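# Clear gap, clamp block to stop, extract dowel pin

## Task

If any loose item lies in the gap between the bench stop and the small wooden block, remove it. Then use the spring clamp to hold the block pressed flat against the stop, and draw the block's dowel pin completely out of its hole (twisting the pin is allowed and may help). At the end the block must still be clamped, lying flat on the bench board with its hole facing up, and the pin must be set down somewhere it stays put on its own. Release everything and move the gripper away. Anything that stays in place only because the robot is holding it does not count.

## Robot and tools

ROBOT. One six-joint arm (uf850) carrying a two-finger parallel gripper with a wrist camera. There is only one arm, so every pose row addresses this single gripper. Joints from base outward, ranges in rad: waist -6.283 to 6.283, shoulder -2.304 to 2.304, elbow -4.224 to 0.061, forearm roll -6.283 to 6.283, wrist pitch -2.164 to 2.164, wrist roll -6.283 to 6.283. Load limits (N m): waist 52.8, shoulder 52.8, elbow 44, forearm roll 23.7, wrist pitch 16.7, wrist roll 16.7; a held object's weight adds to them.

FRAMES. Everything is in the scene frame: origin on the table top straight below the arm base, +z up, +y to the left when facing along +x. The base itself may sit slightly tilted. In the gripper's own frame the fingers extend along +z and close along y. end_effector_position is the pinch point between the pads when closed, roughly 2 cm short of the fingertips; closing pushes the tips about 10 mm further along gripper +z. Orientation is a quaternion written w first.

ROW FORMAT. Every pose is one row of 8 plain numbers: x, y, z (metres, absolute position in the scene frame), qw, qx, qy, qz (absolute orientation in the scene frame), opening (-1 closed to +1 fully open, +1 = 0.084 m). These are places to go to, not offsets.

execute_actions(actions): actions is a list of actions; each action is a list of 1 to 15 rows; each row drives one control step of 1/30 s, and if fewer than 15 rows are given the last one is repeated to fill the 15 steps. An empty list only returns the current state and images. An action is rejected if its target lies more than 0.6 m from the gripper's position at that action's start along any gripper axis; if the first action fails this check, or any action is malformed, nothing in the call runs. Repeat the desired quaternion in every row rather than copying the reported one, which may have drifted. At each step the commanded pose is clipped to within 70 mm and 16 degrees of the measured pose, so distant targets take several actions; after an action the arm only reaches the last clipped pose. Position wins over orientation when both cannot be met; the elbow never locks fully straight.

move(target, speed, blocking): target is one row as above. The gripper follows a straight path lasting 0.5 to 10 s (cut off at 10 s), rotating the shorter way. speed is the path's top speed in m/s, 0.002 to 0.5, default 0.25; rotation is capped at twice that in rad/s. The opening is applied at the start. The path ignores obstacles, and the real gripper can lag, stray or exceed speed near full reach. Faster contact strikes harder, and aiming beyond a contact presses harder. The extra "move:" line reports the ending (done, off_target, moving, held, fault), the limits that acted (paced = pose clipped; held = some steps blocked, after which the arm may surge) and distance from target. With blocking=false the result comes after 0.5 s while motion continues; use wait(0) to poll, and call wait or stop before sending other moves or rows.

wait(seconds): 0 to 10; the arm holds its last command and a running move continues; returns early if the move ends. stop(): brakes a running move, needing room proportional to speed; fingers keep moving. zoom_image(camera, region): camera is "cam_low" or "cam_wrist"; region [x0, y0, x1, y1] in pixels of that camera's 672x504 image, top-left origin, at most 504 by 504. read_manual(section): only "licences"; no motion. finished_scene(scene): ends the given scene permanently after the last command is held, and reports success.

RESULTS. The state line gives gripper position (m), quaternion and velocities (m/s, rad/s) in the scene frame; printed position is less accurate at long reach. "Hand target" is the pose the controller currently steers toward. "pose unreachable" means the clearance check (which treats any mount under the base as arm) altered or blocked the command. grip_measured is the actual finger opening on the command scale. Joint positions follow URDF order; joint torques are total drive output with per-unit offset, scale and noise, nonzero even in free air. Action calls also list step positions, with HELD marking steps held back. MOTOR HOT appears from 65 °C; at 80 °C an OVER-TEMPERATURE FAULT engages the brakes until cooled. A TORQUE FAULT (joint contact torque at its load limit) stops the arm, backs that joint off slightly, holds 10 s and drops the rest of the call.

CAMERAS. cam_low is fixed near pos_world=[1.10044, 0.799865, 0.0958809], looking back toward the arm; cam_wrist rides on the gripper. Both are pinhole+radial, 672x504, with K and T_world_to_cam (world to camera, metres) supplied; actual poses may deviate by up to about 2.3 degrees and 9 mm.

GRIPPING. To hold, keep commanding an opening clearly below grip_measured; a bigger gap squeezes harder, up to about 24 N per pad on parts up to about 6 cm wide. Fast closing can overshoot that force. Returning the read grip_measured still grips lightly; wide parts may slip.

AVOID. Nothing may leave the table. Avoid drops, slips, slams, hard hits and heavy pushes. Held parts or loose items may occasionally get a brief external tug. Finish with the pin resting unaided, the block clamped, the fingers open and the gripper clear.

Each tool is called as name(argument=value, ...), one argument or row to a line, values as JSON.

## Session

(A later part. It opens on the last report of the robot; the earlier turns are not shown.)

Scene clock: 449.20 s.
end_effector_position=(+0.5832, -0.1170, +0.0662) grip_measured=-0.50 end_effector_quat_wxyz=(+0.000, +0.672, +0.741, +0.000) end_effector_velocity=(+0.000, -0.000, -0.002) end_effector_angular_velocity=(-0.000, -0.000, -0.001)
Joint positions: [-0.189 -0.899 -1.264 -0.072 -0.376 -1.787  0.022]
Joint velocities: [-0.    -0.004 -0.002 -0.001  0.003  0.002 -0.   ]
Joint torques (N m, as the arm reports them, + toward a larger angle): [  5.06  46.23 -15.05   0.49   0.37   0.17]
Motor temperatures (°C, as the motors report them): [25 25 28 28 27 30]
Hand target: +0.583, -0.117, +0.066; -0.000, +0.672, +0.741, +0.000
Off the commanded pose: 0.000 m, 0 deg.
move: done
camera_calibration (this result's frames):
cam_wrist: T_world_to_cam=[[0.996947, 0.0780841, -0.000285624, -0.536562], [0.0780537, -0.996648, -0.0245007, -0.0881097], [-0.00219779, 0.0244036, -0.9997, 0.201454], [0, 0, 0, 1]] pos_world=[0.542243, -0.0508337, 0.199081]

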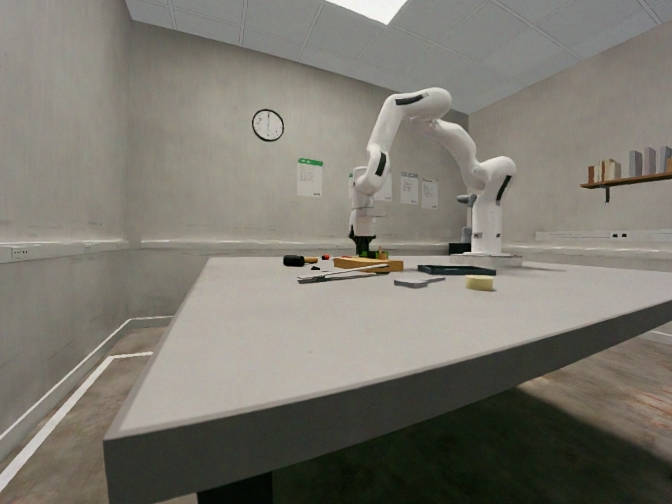

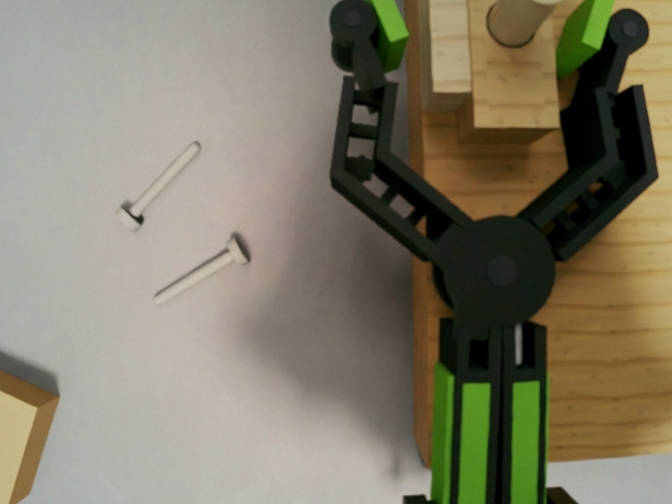

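execute_actions(
  actions=[
    [[0.583,-0.117,0.0656,0,0.67172,0.7408,0,-0.7],[0.583,-0.117,0.0652,0,0.67172,0.7408,0,-0.6],[0.583,-0.117,0.0648,0,0.67172,0.7408,0,-0.53],[0.583,-0.117,0.0644,0,0.67172,0.7408,0,-0.5],[0.583,-0.117,0.0642,0,0.67172,0.7408,0,-0.47],[0.583,-0.117,0.0642,0,0.67172,0.7408,0,-0.44],[0.583,-0.117,0.0641,0,0.67172,0.7408,0,-0.41],[0.583,-0.117,0.064,0,0.67172,0.7408,0,-0.38],[0.583,-0.117,0.064,0,0.67172,0.7408,0,-0.35],[0.583,-0.117,0.0639,0,0.67172,0.7408,0,-0.32],[0.583,-0.117,0.0638,0,0.67172,0.7408,0,-0.3],[0.583,-0.117,0.0637,0,0.67172,0.7408,0,-0.28],[0.583,-0.117,0.0636,0,0.67172,0.7408,0,-0.26],[0.583,-0.117,0.0635,0,0.67172,0.7408,0,-0.24],[0.583,-0.117,0.0634,0,0.67172,0.7408,0,-0.22]],
    [[0.583,-0.117,0.0633,0,0.67172,0.7408,0,-0.2],[0.583,-0.117,0.0633,0,0.67172,0.7408,0,-0.18],[0.583,-0.117,0.0632,0,0.67172,0.7408,0,-0.16],[0.583,-0.117,0.0632,0,0.67172,0.7408,0,-0.14],[0.583,-0.117,0.0631,0,0.67172,0.7408,0,-0.12],[0.583,-0.117,0.063,0,0.67172,0.7408,0,-0.1],[0.583,-0.117,0.063,0,0.67172,0.7408,0,-0.08],[0.583,-0.117,0.063,0,0.67172,0.7408,0,-0.06],[0.583,-0.117,0.063,0,0.67172,0.7408,0,-0.04],[0.583,-0.117,0.063,0,0.67172,0.7408,0,-0.02],[0.583,-0.117,0.063,0,0.67172,0.7408,0,0.0],[0.583,-0.117,0.063,0,0.67172,0.7408,0,0.04],[0.583,-0.117,0.063,0,0.67172,0.7408,0,0.1],[0.583,-0.117,0.063,0,0.67172,0.7408,0,0.2],[0.583,-0.117,0.063,0,0.67172,0.7408,0,0.3]],
  ],
)

move(
  target=[0.5845, -0.07, 0.14, 0, 0.67172, 0.7408, 0, 0.3],
  speed=0.2,
)

zoom_image(
  camera="cam_low",
  region=[345, 235, 400, 270],
)

Scene clock: 476.43 s.
end_effector_position=(+0.5831, -0.1171, +0.0630) grip_measured=+0.17 end_effector_quat_wxyz=(+0.000, +0.672, +0.741, +0.000) end_effector_velocity=(+0.003, -0.000, +0.002) end_effector_angular_velocity=(-0.001, -0.006, -0.001)
Joint positions: [-0.189 -0.905 -1.265 -0.073 -0.371 -1.787  0.051]
Joint velocities: [ 0.     0.001 -0.003  0.     0.002  0.001  0.105]
Joint torques (N m, as the arm reports them, + toward a larger angle): [  4.59  45.5  -14.94   0.46   0.59   0.24]
Motor temperatures (°C, as the motors report them): [25 25 28 28 27 30]
Hand target: +0.583, -0.117, +0.063; +0.000, +0.672, +0.741, +0.000
Off the commanded pose: 0.000 m, 0 deg.
Step readings (end_effector_position; steps 1 to 15: 1st action; 16 to 30: 2nd action):
0: (+0.5831, -0.1170, +0.0660)
1: (+0.5831, -0.1170, +0.0660)
2: (+0.5831, -0.1170, +0.0659)
4: (+0.5831, -0.1170, +0.0656)
8: (+0.5831, -0.1170, +0.0646)
15: (+0.5831, -0.1170, +0.0639)
16: (+0.5831, -0.1170, +0.0638)
17: (+0.5830, -0.1170, +0.0637)
19: (+0.5830, -0.1170, +0.0635)
23: (+0.5829, -0.1169, +0.0631)
30: end_effector_position above
camera_calibration (this result's frames):
cam_wrist: T_world_to_cam=[[0.996949, 0.0780556, -0.000221204, -0.536462], [0.0780269, -0.996651, -0.0244586, -0.0882041], [-0.00212959, 0.0243667, -0.999701, 0.198162], [0, 0, 0, 1]] pos_world=[0.542129, -0.0508634, 0.195826]

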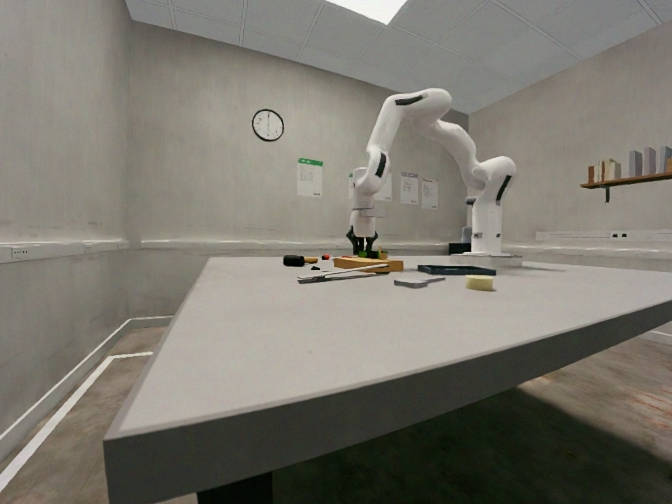

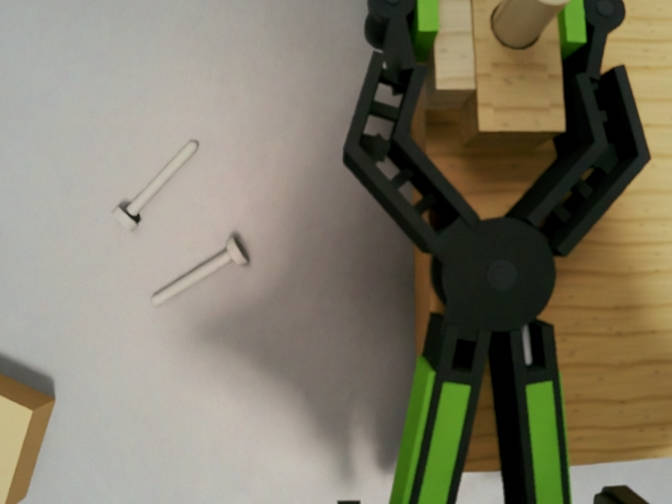

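Scene clock: 477.43 s.
end_effector_position=(+0.5841, -0.0699, +0.1398) grip_measured=+0.29 end_effector_quat_wxyz=(-0.000, +0.672, +0.741, +0.000) end_effector_velocity=(+0.000, +0.001, +0.002) end_effector_angular_velocity=(-0.001, -0.001, +0.002)
Joint positions: [-0.108 -0.755 -1.22  -0.055 -0.479 -1.724  0.056]
Joint velocities: [ 0.003  0.004  0.    -0.001 -0.003  0.001 -0.   ]
Joint torques (N m, as the arm reports them, + toward a larger angle): [  6.38  44.7  -16.91   0.66   0.64   0.17]
Motor temperatures (°C, as the motors report them): [25 25 28 28 27 30]
Hand target: +0.584, -0.070, +0.140; -0.000, +0.672, +0.741, +0.000
Off the commanded pose: 0.000 m, 0 deg.
move: done
camera_calibration (this result's frames):
cam_wrist: T_world_to_cam=[[0.996957, 0.0779567, -0.000597264, -0.541117], [0.0779179, -0.99665, -0.0248483, -0.0393159], [-0.00253235, 0.0247261, -0.999691, 0.274022], [0, 0, 0, 1]] pos_world=[0.543227, -0.00377597, 0.272637]

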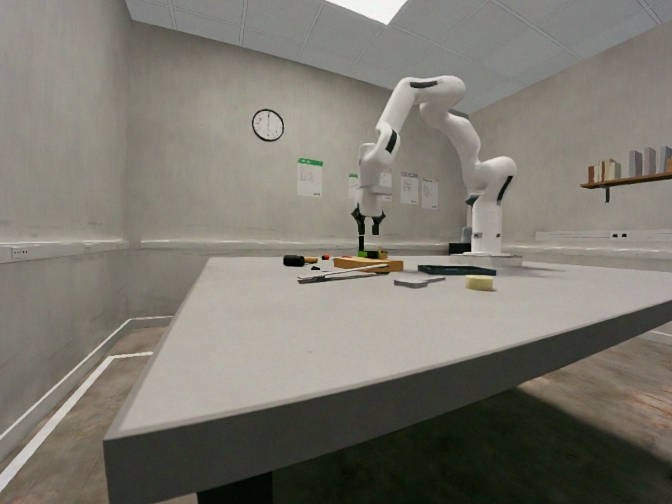

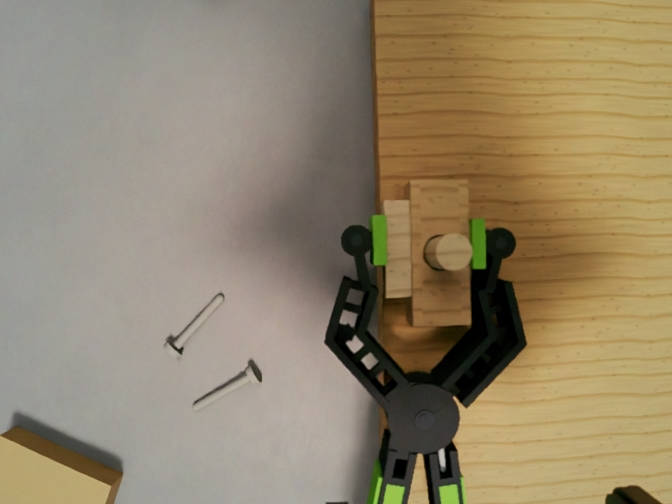

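Region (345, 235, 400, 270) of cam_low's 672x504 image, scaled by 9.164, with more detail than that image has; it fills the top 321 rows of this view, and the rest is white.

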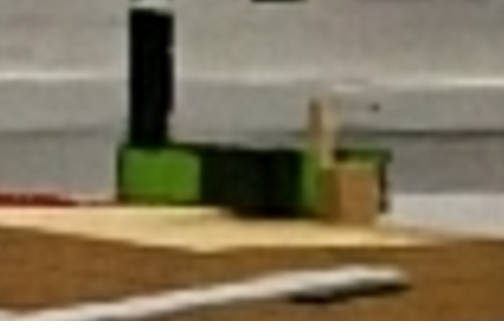

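move(
  target=[0.5772, 0.0011, 0.112, 0, 0.67172, 0.7408, 0, -0.4],
  speed=0.2,
)

move(
  target=[0.5772, 0.0011, 0.086, 0, 0.67172, 0.7408, 0, -0.4],
  speed=0.08,
)

zoom_image(
  camera="cam_low",
  region=[355, 230, 405, 270],
)

Scene clock: 500.83 s.
end_effector_position=(+0.5775, +0.0011, +0.1120) grip_measured=-0.42 end_effector_quat_wxyz=(-0.000, +0.672, +0.741, +0.000) end_effector_velocity=(-0.000, +0.002, -0.001) end_effector_angular_velocity=(-0.001, +0.000, +0.001)
Joint positions: [ 0.011 -0.79  -1.193 -0.057 -0.419 -1.601  0.026]
Joint velocities: [ 0.004 -0.002  0.    -0.002  0.001  0.005  0.   ]
Joint torques (N m, as the arm reports them, + toward a larger angle): [  6.41  44.72 -16.53   1.34   0.38   0.16]
Motor temperatures (°C, as the motors report them): [25 25 28 28 27 30]
Hand target: +0.577, +0.001, +0.112; -0.000, +0.672, +0.741, +0.000
Off the commanded pose: 0.000 m, 0 deg.
move: done
camera_calibration (this result's frames):
cam_wrist: T_world_to_cam=[[0.996955, 0.0779836, -0.000154579, -0.540142], [0.0779551, -0.99664, -0.0251204, 0.0313284], [-0.00211304, 0.0250319, -0.999684, 0.244283], [0, 0, 0, 1]] pos_world=[0.536571, 0.0672305, 0.24491]

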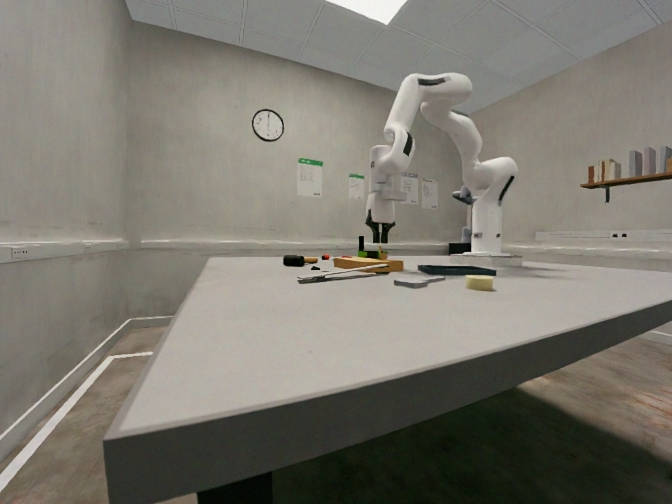

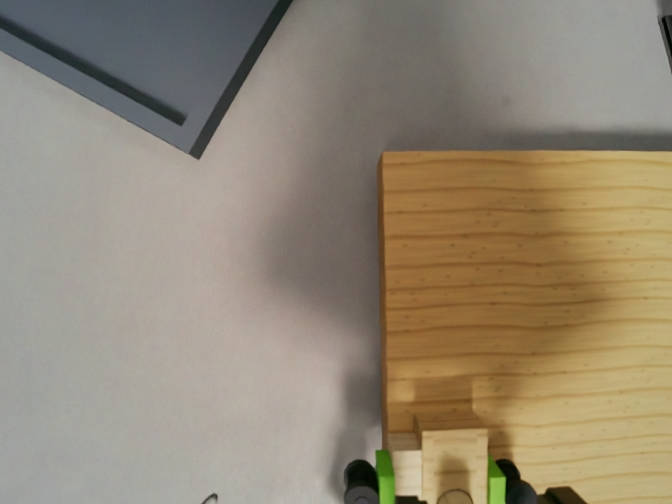

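Scene clock: 501.67 s.
end_effector_position=(+0.5774, +0.0011, +0.0863) grip_measured=-0.42 end_effector_quat_wxyz=(+0.000, +0.672, +0.741, +0.000) end_effector_velocity=(+0.000, -0.000, -0.002) end_effector_angular_velocity=(+0.000, -0.000, -0.000)
Joint positions: [ 0.011 -0.839 -1.202 -0.065 -0.379 -1.594  0.026]
Joint velocities: [-0.    -0.005 -0.002 -0.     0.004 -0.    -0.   ]
Joint torques (N m, as the arm reports them, + toward a larger angle): [  4.98  46.24 -14.98   0.61   0.42   0.29]
Motor temperatures (°C, as the motors report them): [25 25 28 28 27 30]
Hand target: +0.577, +0.001, +0.086; -0.000, +0.672, +0.741, +0.000
Off the commanded pose: 0.000 m, 0 deg.
move: done
camera_calibration (this result's frames):
cam_wrist: T_world_to_cam=[[0.996947, 0.0780838, -0.00026454, -0.540022], [0.0780538, -0.996647, -0.0245388, 0.0305724], [-0.00217973, 0.0244432, -0.999699, 0.218563], [0, 0, 0, 1]] pos_world=[0.536464, 0.0672945, 0.219105]

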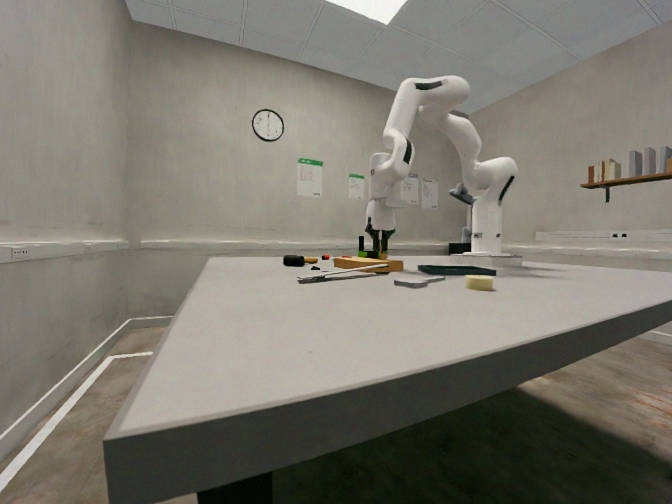

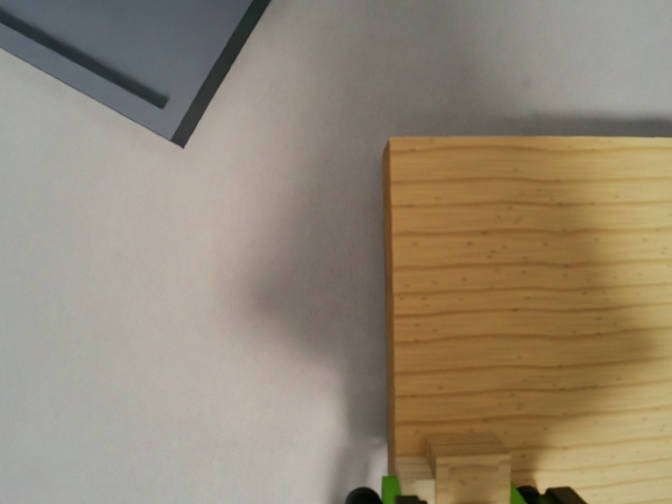

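Region (355, 230, 405, 270) of cam_low's 672x504 image, scaled by 10.080, with more detail than that image has; it fills the top 403 rows of this view, and the rest is white.

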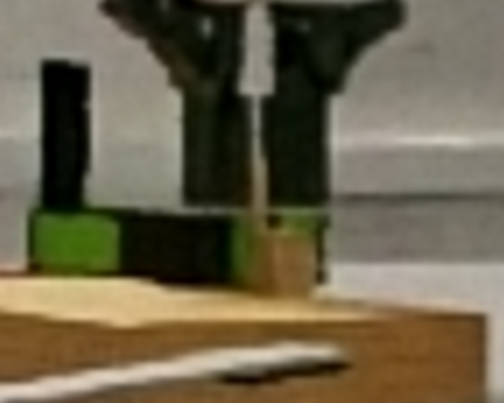

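execute_actions(
  actions=[
    [[0.5772,0.0011,0.0855,0,0.67172,0.7408,0,-0.45],[0.5772,0.0011,0.085,0,0.67172,0.7408,0,-0.5],[0.5772,0.0011,0.0845,0,0.67172,0.7408,0,-0.55],[0.5772,0.0011,0.0845,0,0.67172,0.7408,0,-0.6],[0.5772,0.0011,0.0845,0,0.67172,0.7408,0,-0.64],[0.5772,0.0011,0.0845,0,0.67172,0.7408,0,-0.68],[0.5772,0.0011,0.0845,0,0.67172,0.7408,0,-0.71],[0.5772,0.0011,0.0845,0,0.67172,0.7408,0,-0.73],[0.5772,0.0011,0.0845,0,0.67172,0.7408,0,-0.75],[0.5772,0.0011,0.0845,0,0.67172,0.7408,0,-0.77],[0.5772,0.0011,0.0845,0,0.67172,0.7408,0,-0.79],[0.5772,0.0011,0.0845,0,0.67172,0.7408,0,-0.82],[0.5772,0.0011,0.0845,0,0.67172,0.7408,0,-0.86],[0.5772,0.0011,0.0845,0,0.67172,0.7408,0,-0.92],[0.5772,0.0011,0.0845,0,0.67172,0.7408,0,-1]],
  ],
)

Scene clock: 513.13 s.
end_effector_position=(+0.5773, +0.0011, +0.0846) grip_measured=-0.79 end_effector_quat_wxyz=(+0.000, +0.672, +0.741, +0.000) end_effector_velocity=(-0.000, +0.000, -0.000) end_effector_angular_velocity=(-0.000, -0.000, +0.001)
Joint positions: [ 0.011 -0.842 -1.202 -0.065 -0.376 -1.594  0.009]
Joint velocities: [ 0.    -0.    -0.    -0.     0.    -0.001 -0.   ]
Joint torques (N m, as the arm reports them, + toward a larger angle): [  6.23  45.58 -15.42   0.78   0.45   0.3 ]
Motor temperatures (°C, as the motors report them): [25 25 28 28 27 30]
Hand target: +0.577, +0.001, +0.084; -0.000, +0.672, +0.741, +0.000
Off the commanded pose: 0.000 m, 0 deg.
Step readings (end_effector_position):
0: (+0.5773, +0.0011, +0.0860)
1: (+0.5773, +0.0011, +0.0859)
2: (+0.5773, +0.0011, +0.0859)
4: (+0.5773, +0.0011, +0.0855)
8: (+0.5772, +0.0011, +0.0847)
15: end_effector_position above
camera_calibration (this result's frames):
cam_wrist: T_world_to_cam=[[0.996947, 0.0780758, -0.000321513, -0.539894], [0.0780445, -0.996649, -0.0245084, 0.0305389], [-0.00223395, 0.0244085, -0.9997, 0.216896], [0, 0, 0, 1]] pos_world=[0.536347, 0.0672951, 0.217406]

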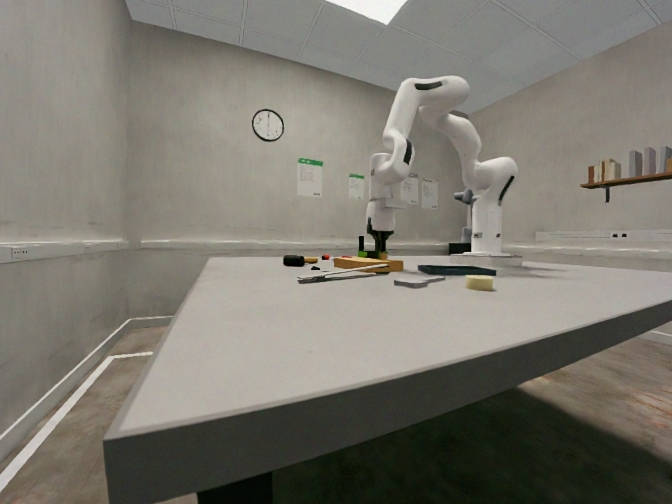

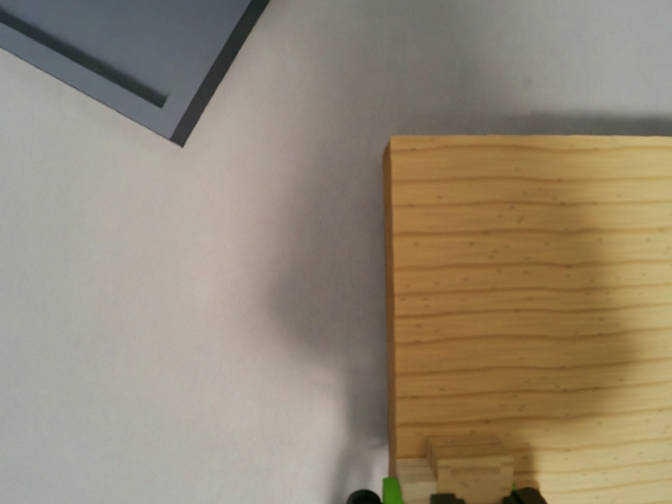

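move(
  target=[0.5772, 0.0011, 0.086, 0, 0.88458, 0.46639, 0, -1],
  speed=0.4,
)

zoom_image(
  camera="cam_low",
  region=[355, 230, 405, 270],
)

Scene clock: 519.37 s.
end_effector_position=(+0.5772, +0.0011, +0.0860) grip_measured=-0.79 end_effector_quat_wxyz=(-0.000, +0.884, +0.467, +0.000) end_effector_velocity=(-0.000, -0.000, +0.000) end_effector_angular_velocity=(-0.009, +0.001, -0.010)
Joint positions: [ 0.01  -0.839 -1.202 -0.062 -0.378 -0.9    0.009]
Joint velocities: [ 0.003 -0.    -0.    -0.025 -0.002  0.036  0.   ]
Joint torques (N m, as the arm reports them, + toward a larger angle): [  4.01  48.32 -15.48   0.58   0.28   0.27]
Motor temperatures (°C, as the motors report them): [25 25 28 28 27 30]
Hand target: +0.577, +0.001, +0.086; -0.000, +0.885, +0.466, +0.000
Off the commanded pose: 0.000 m, 0 deg.
move: done
camera_calibration (this result's frames):
cam_wrist: T_world_to_cam=[[0.814412, -0.580286, -0.00109547, -0.433631], [-0.580123, -0.814136, -0.0253161, 0.410334], [0.0137987, 0.0212533, -0.999679, 0.209076], [0, 0, 0, 1]] pos_world=[0.588313, 0.0779938, 0.218922]

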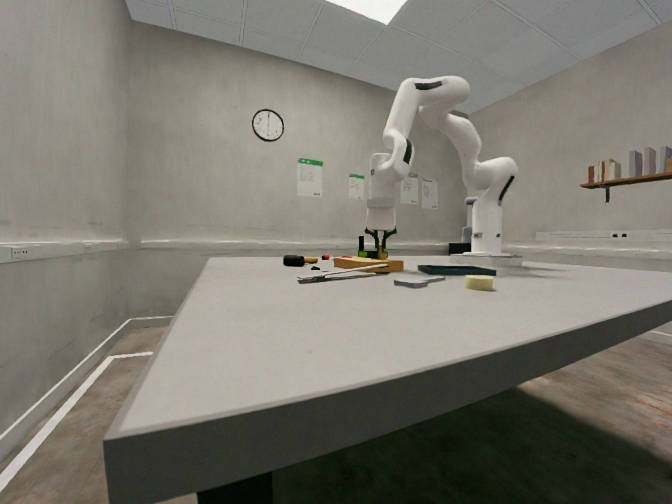

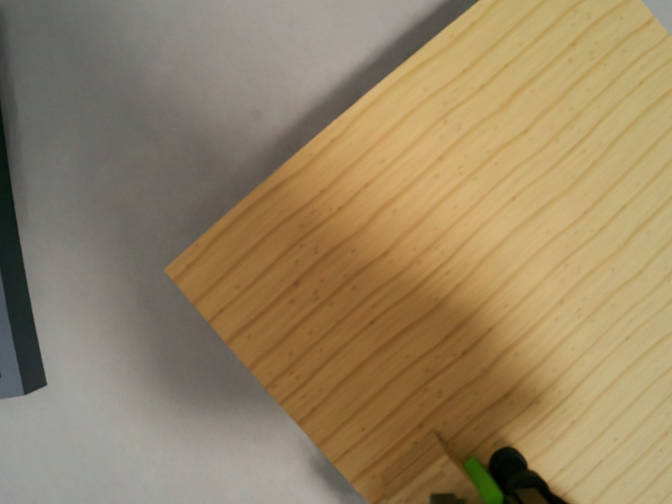

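Region (355, 230, 405, 270) of cam_low's 672x504 image, scaled by 10.080, with more detail than that image has; it fills the top 403 rows of this view, and the rest is white.

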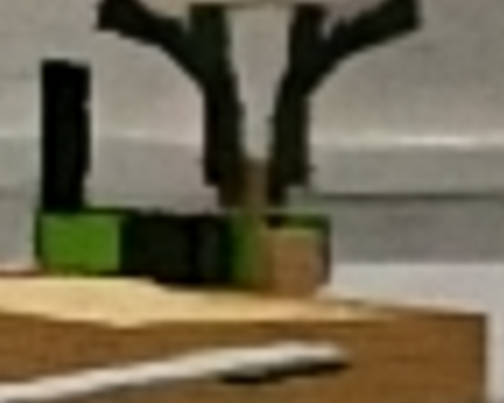

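move(
  target=[0.5772, 0.0011, 0.089, 0, 0.4571, 0.88942, 0, -1],
  speed=0.5,
)

zoom_image(
  camera="cam_low",
  region=[355, 230, 405, 270],
)

Scene clock: 527.23 s.
end_effector_position=(+0.5774, +0.0011, +0.0891) grip_measured=-0.79 end_effector_quat_wxyz=(+0.001, +0.457, +0.889, -0.000) end_effector_velocity=(-0.000, -0.000, -0.000) end_effector_angular_velocity=(+0.012, +0.005, +0.009)
Joint positions: [ 0.011 -0.833 -1.2   -0.068 -0.382 -2.113  0.009]
Joint velocities: [-0.006 -0.002 -0.003  0.034 -0.005 -0.046  0.   ]
Joint torques (N m, as the arm reports them, + toward a larger angle): [  6.03  46.05 -16.27   0.07   0.42   0.21]
Motor temperatures (°C, as the motors report them): [25 25 28 28 27 30]
Hand target: +0.577, +0.001, +0.089; +0.000, +0.457, +0.889, -0.000
Off the commanded pose: 0.000 m, 0 deg.
move: done
camera_calibration (this result's frames):
cam_wrist: T_world_to_cam=[[0.824807, 0.565414, -0.000357024, -0.44118], [0.565261, -0.824598, -0.0227602, -0.251027], [-0.0131633, 0.018571, -0.999741, 0.227743], [0, 0, 0, 1]] pos_world=[0.508782, 0.0382237, 0.221813]

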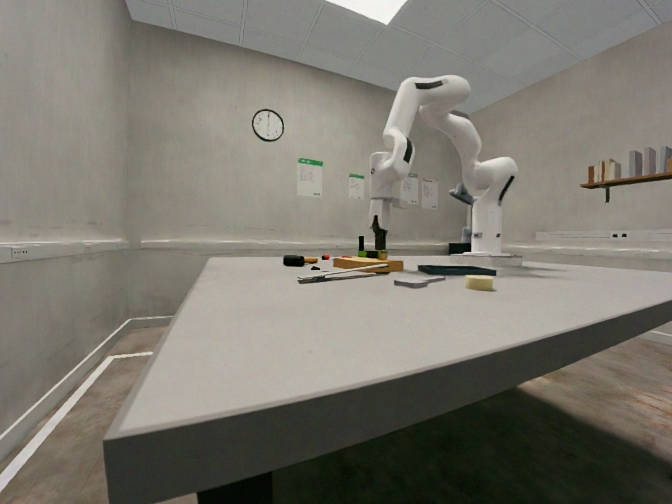

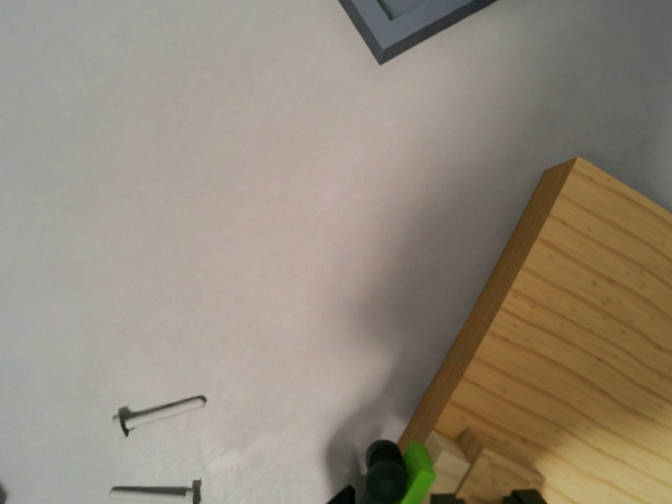

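Region (355, 230, 405, 270) of cam_low's 672x504 image, scaled by 10.080, with more detail than that image has; it fills the top 403 rows of this view, and the rest is white.

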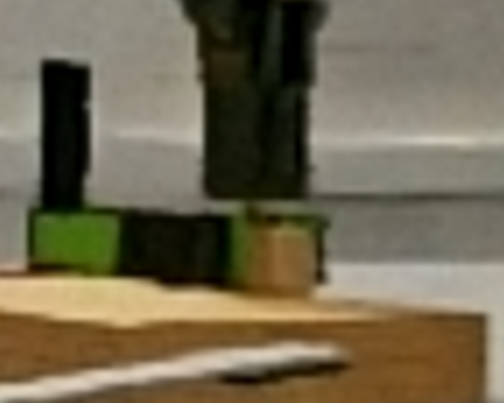

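zoom_image(
  camera="cam_wrist",
  region=[330, 400, 570, 504],
)

zoom_image(
  camera="cam_low",
  region=[368, 242, 396, 264],
)

Region (330, 400, 570, 504) of cam_wrist's 672x504 image, scaled by 2.100, with more detail than that image has; it fills the top 218 rows of this view, and the rest is white.

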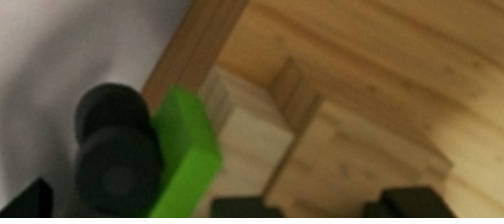

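Region (368, 242, 396, 264) of cam_low's 672x504 image, scaled by 18.000, with more detail than that image has; it fills the top 396 rows of this view, and the rest is white.

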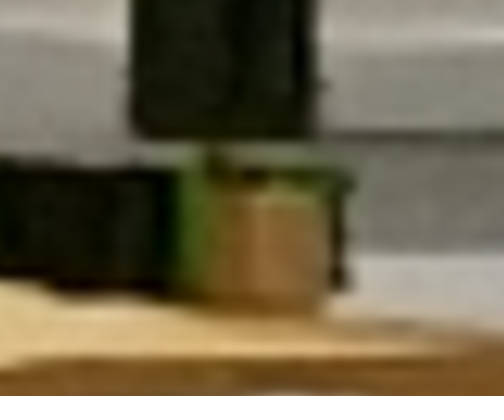

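move(
  target=[0.5772, 0.0011, 0.0915, 0, 0.88458, 0.46639, 0, -1],
  speed=0.5,
)

zoom_image(
  camera="cam_low",
  region=[355, 230, 405, 270],
)

Scene clock: 551.27 s.
end_effector_position=(+0.5772, +0.0011, +0.0915) grip_measured=-0.79 end_effector_quat_wxyz=(-0.001, +0.884, +0.467, +0.000) end_effector_velocity=(-0.000, -0.000, -0.000) end_effector_angular_velocity=(-0.012, +0.002, -0.011)
Joint positions: [ 0.01  -0.829 -1.199 -0.06  -0.386 -0.902  0.009]
Joint velocities: [ 0.005 -0.001 -0.001 -0.032 -0.003  0.046 -0.   ]
Joint torques (N m, as the arm reports them, + toward a larger angle): [  2.04  45.23 -14.77  -0.11   0.18   0.39]
Motor temperatures (°C, as the motors report them): [25 25 28 28 27 30]
Hand target: +0.577, +0.001, +0.092; -0.000, +0.885, +0.466, +0.000
Off the commanded pose: 0.000 m, 0 deg.
move: done
camera_calibration (this result's frames):
cam_wrist: T_world_to_cam=[[0.814375, -0.580338, -0.00117529, -0.43362], [-0.580172, -0.814089, -0.0256972, 0.410547], [0.0139563, 0.021609, -0.999669, 0.214513], [0, 0, 0, 1]] pos_world=[0.588323, 0.0779403, 0.224482]

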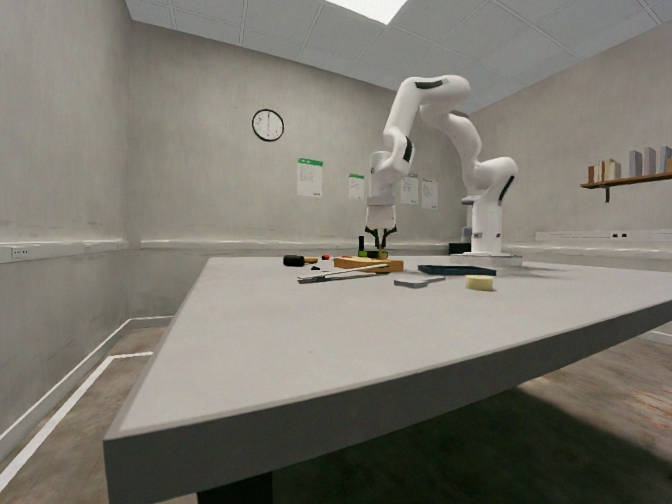

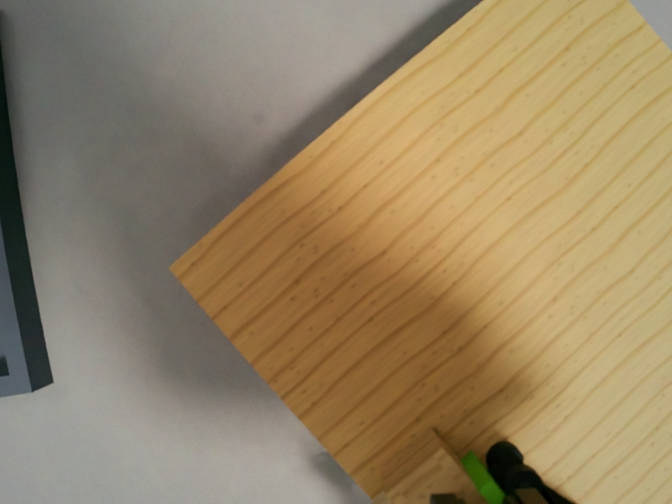

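Region (355, 230, 405, 270) of cam_low's 672x504 image, scaled by 10.080, with more detail than that image has; it fills the top 403 rows of this view, and the rest is white.

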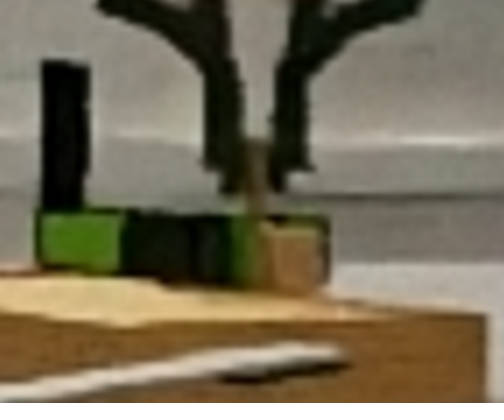

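move(
  target=[0.5752, 0.0011, 0.0955, 0, 0.4571, 0.88942, 0, -1],
  speed=0.5,
)

zoom_image(
  camera="cam_low",
  region=[355, 230, 405, 270],
)

move(
  target=[0.5772, 0.0011, 0.1, 0, 0.88458, 0.46639, 0, -1],
  speed=0.5,
)

zoom_image(
  camera="cam_low",
  region=[355, 230, 405, 270],
)

Scene clock: 562.23 s.
end_effector_position=(+0.5753, +0.0011, +0.0956) grip_measured=-0.79 end_effector_quat_wxyz=(+0.001, +0.457, +0.889, -0.000) end_effector_velocity=(-0.000, +0.000, -0.000) end_effector_angular_velocity=(+0.012, +0.004, +0.010)
Joint positions: [ 0.012 -0.817 -1.191 -0.067 -0.389 -2.115  0.009]
Joint velocities: [-0.005 -0.001 -0.003  0.032 -0.005 -0.045  0.   ]
Joint torques (N m, as the arm reports them, + toward a larger angle): [  7.05  44.91 -15.55   0.55   0.24   0.09]
Motor temperatures (°C, as the motors report them): [25 25 28 28 27 30]
Hand target: +0.575, +0.001, +0.095; +0.000, +0.457, +0.889, -0.000
Off the commanded pose: 0.000 m, 0 deg.
move: done
camera_calibration (this result's frames):
cam_wrist: T_world_to_cam=[[0.82481, 0.56541, -0.000492757, -0.439459], [0.565252, -0.824599, -0.0229209, -0.249711], [-0.0133661, 0.0186269, -0.999737, 0.234311], [0, 0, 0, 1]] pos_world=[0.506752, 0.0381989, 0.228309]

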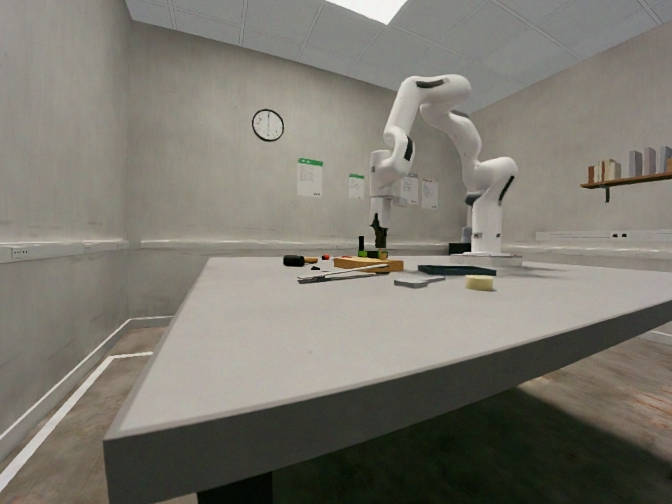

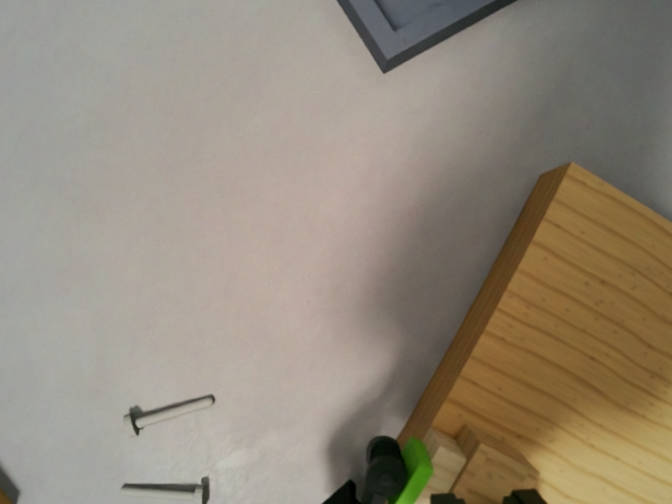

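Region (355, 230, 405, 270) of cam_low's 672x504 image, scaled by 10.080, with more detail than that image has; it fills the top 403 rows of this view, and the rest is white.

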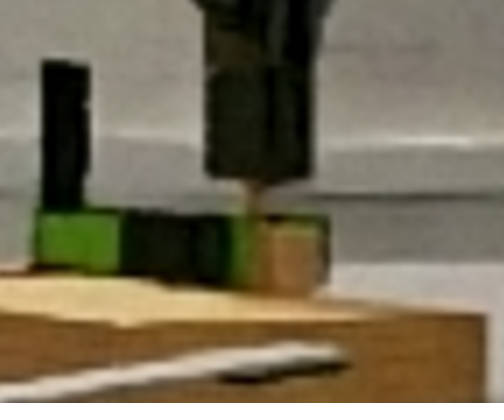

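Scene clock: 564.17 s.
end_effector_position=(+0.5772, +0.0011, +0.1000) grip_measured=-0.79 end_effector_quat_wxyz=(-0.001, +0.884, +0.467, +0.000) end_effector_velocity=(+0.000, -0.000, +0.000) end_effector_angular_velocity=(-0.011, +0.001, -0.009)
Joint positions: [ 0.011 -0.812 -1.196 -0.058 -0.399 -0.903  0.009]
Joint velocities: [ 0.005 -0.001 -0.001 -0.029 -0.002  0.04  -0.   ]
Joint torques (N m, as the arm reports them, + toward a larger angle): [  5.2   43.32 -15.96   0.73   0.54   0.05]
Motor temperatures (°C, as the motors report them): [25 25 28 28 27 30]
Hand target: +0.577, +0.001, +0.100; -0.000, +0.885, +0.466, +0.000
Off the commanded pose: 0.000 m, 0 deg.
move: done
camera_calibration (this result's frames):
cam_wrist: T_world_to_cam=[[0.814353, -0.58037, -0.000987495, -0.433651], [-0.580199, -0.81407, -0.0256742, 0.41078], [0.0140966, 0.0214808, -0.99967, 0.222931], [0, 0, 0, 1]] pos_world=[0.588336, 0.0779366, 0.232976]

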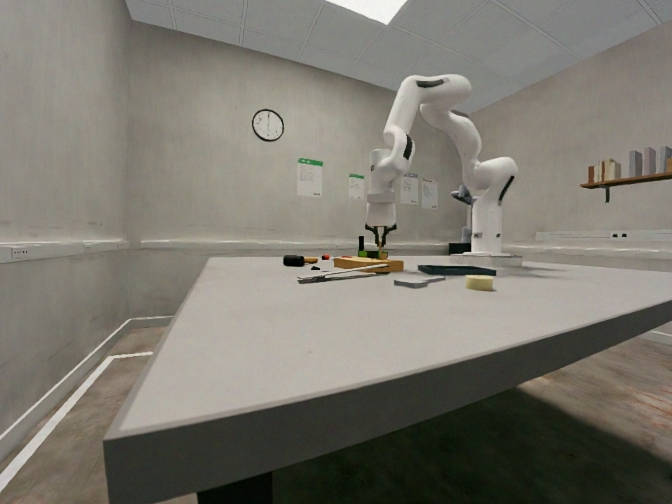

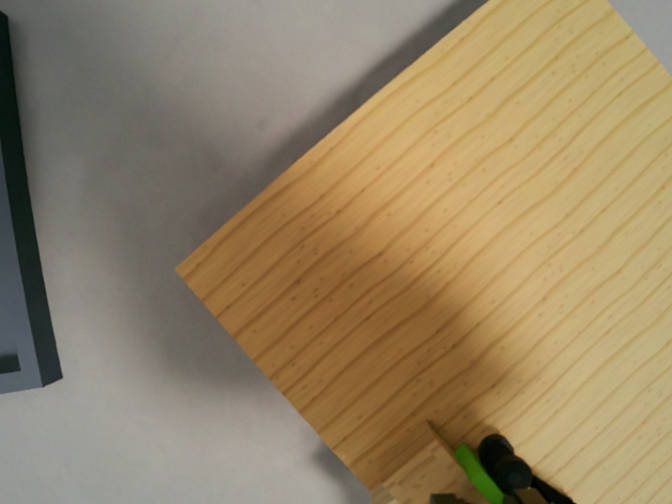

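Region (355, 230, 405, 270) of cam_low's 672x504 image, scaled by 10.080, with more detail than that image has; it fills the top 403 rows of this view, and the rest is white.

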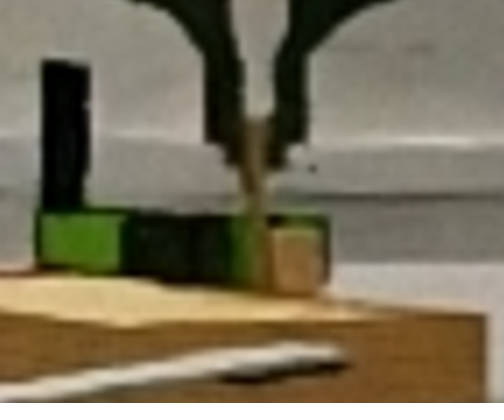

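move(
  target=[0.5759, 0.0015, 0.104, 0, 0.67172, 0.7408, 0, -1],
  speed=0.5,
)

zoom_image(
  camera="cam_low",
  region=[355, 230, 405, 270],
)

Scene clock: 579.10 s.
end_effector_position=(+0.5759, +0.0015, +0.1040) grip_measured=-0.79 end_effector_quat_wxyz=(+0.000, +0.672, +0.741, -0.000) end_effector_velocity=(-0.000, -0.000, +0.000) end_effector_angular_velocity=(+0.009, +0.003, +0.008)
Joint positions: [ 0.013 -0.803 -1.19  -0.064 -0.403 -1.594  0.009]
Joint velocities: [-0.004 -0.001 -0.002  0.023 -0.003 -0.033  0.   ]
Joint torques (N m, as the arm reports them, + toward a larger angle): [  4.48  45.37 -16.59   0.77   0.38   0.38]
Motor temperatures (°C, as the motors report them): [25 25 28 28 27 30]
Hand target: +0.576, +0.002, +0.104; +0.000, +0.672, +0.741, -0.000
Off the commanded pose: 0.000 m, 0 deg.
move: done
camera_calibration (this result's frames):
cam_wrist: T_world_to_cam=[[0.997004, 0.077349, -0.000230936, -0.538596], [0.0773222, -0.996729, -0.0235103, 0.0318408], [-0.00204868, 0.023422, -0.999724, 0.236208], [0, 0, 0, 1]] pos_world=[0.535005, 0.0678641, 0.236767]

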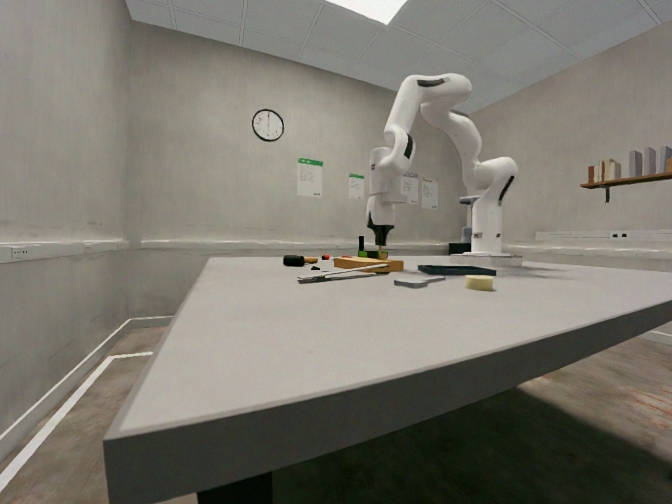

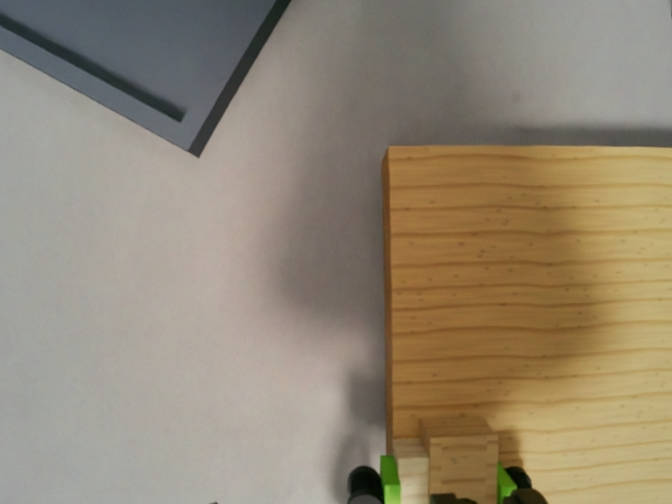

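Region (355, 230, 405, 270) of cam_low's 672x504 image, scaled by 10.080, with more detail than that image has; it fills the top 403 rows of this view, and the rest is white.

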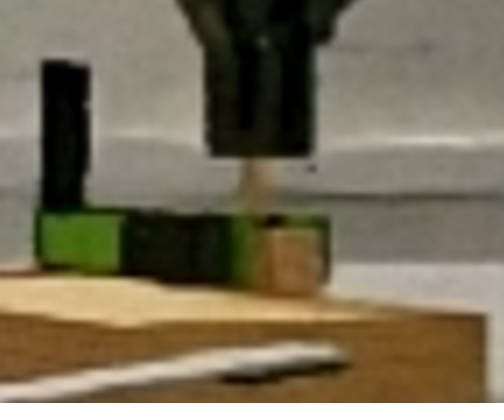

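move(
  target=[0.5759, 0.0015, 0.125, 0, 0.67172, 0.7408, 0, -1],
  speed=0.08,
)

zoom_image(
  camera="cam_low",
  region=[355, 230, 405, 270],
)

Scene clock: 594.10 s.
end_effector_position=(+0.5757, +0.0015, +0.1248) grip_measured=-0.79 end_effector_quat_wxyz=(-0.000, +0.672, +0.741, -0.000) end_effector_velocity=(+0.000, +0.000, +0.002) end_effector_angular_velocity=(-0.000, -0.000, -0.001)
Joint positions: [ 0.013 -0.764 -1.185 -0.057 -0.437 -1.601  0.009]
Joint velocities: [ 0.     0.004  0.     0.    -0.003  0.001 -0.   ]
Joint torques (N m, as the arm reports them, + toward a larger angle): [  6.96  41.4  -15.45   1.39   0.42   0.25]
Motor temperatures (°C, as the motors report them): [25 25 28 28 27 30]
Hand target: +0.576, +0.001, +0.125; +0.000, +0.672, +0.741, -0.000
Off the commanded pose: 0.000 m, 0 deg.
move: done
camera_calibration (this result's frames):
cam_wrist: T_world_to_cam=[[0.996948, 0.0780662, -0.000543289, -0.538381], [0.0780295, -0.99665, -0.0245016, 0.0320407], [-0.00245421, 0.0243844, -0.9997, 0.25723], [0, 0, 0, 1]] pos_world=[0.534869, 0.0676903, 0.257646]

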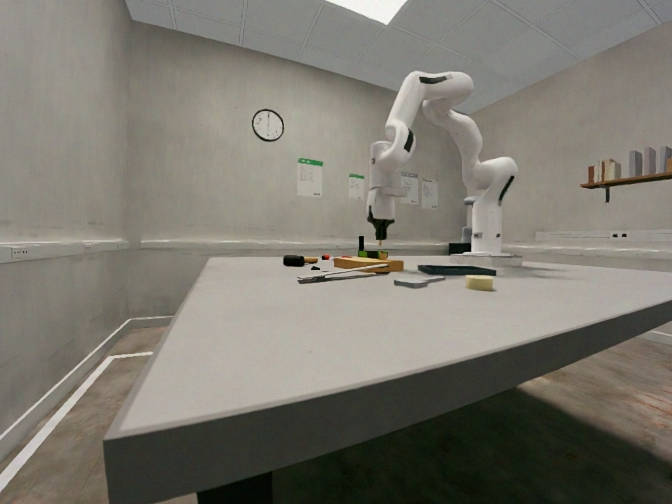

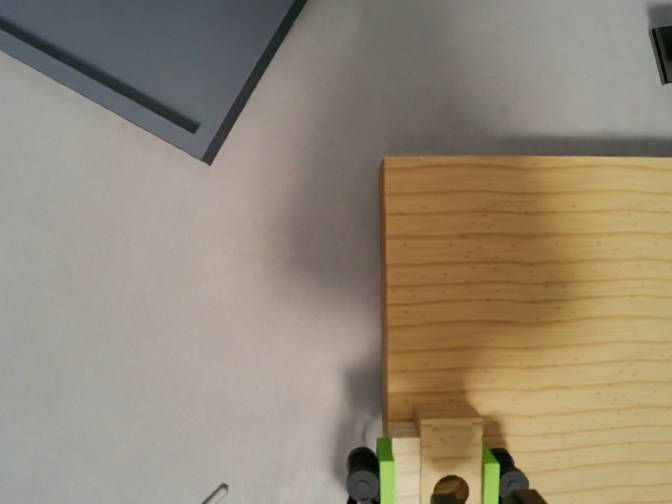

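Region (355, 230, 405, 270) of cam_low's 672x504 image, scaled by 10.080, with more detail than that image has; it fills the top 403 rows of this view, and the rest is white.

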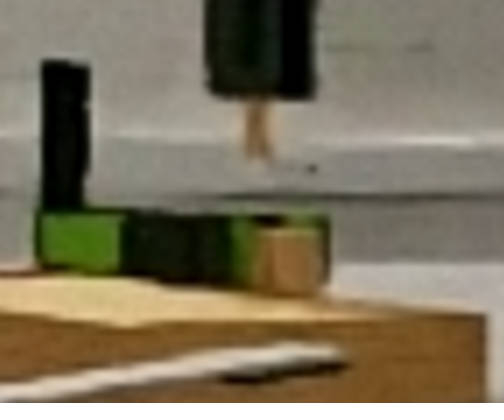

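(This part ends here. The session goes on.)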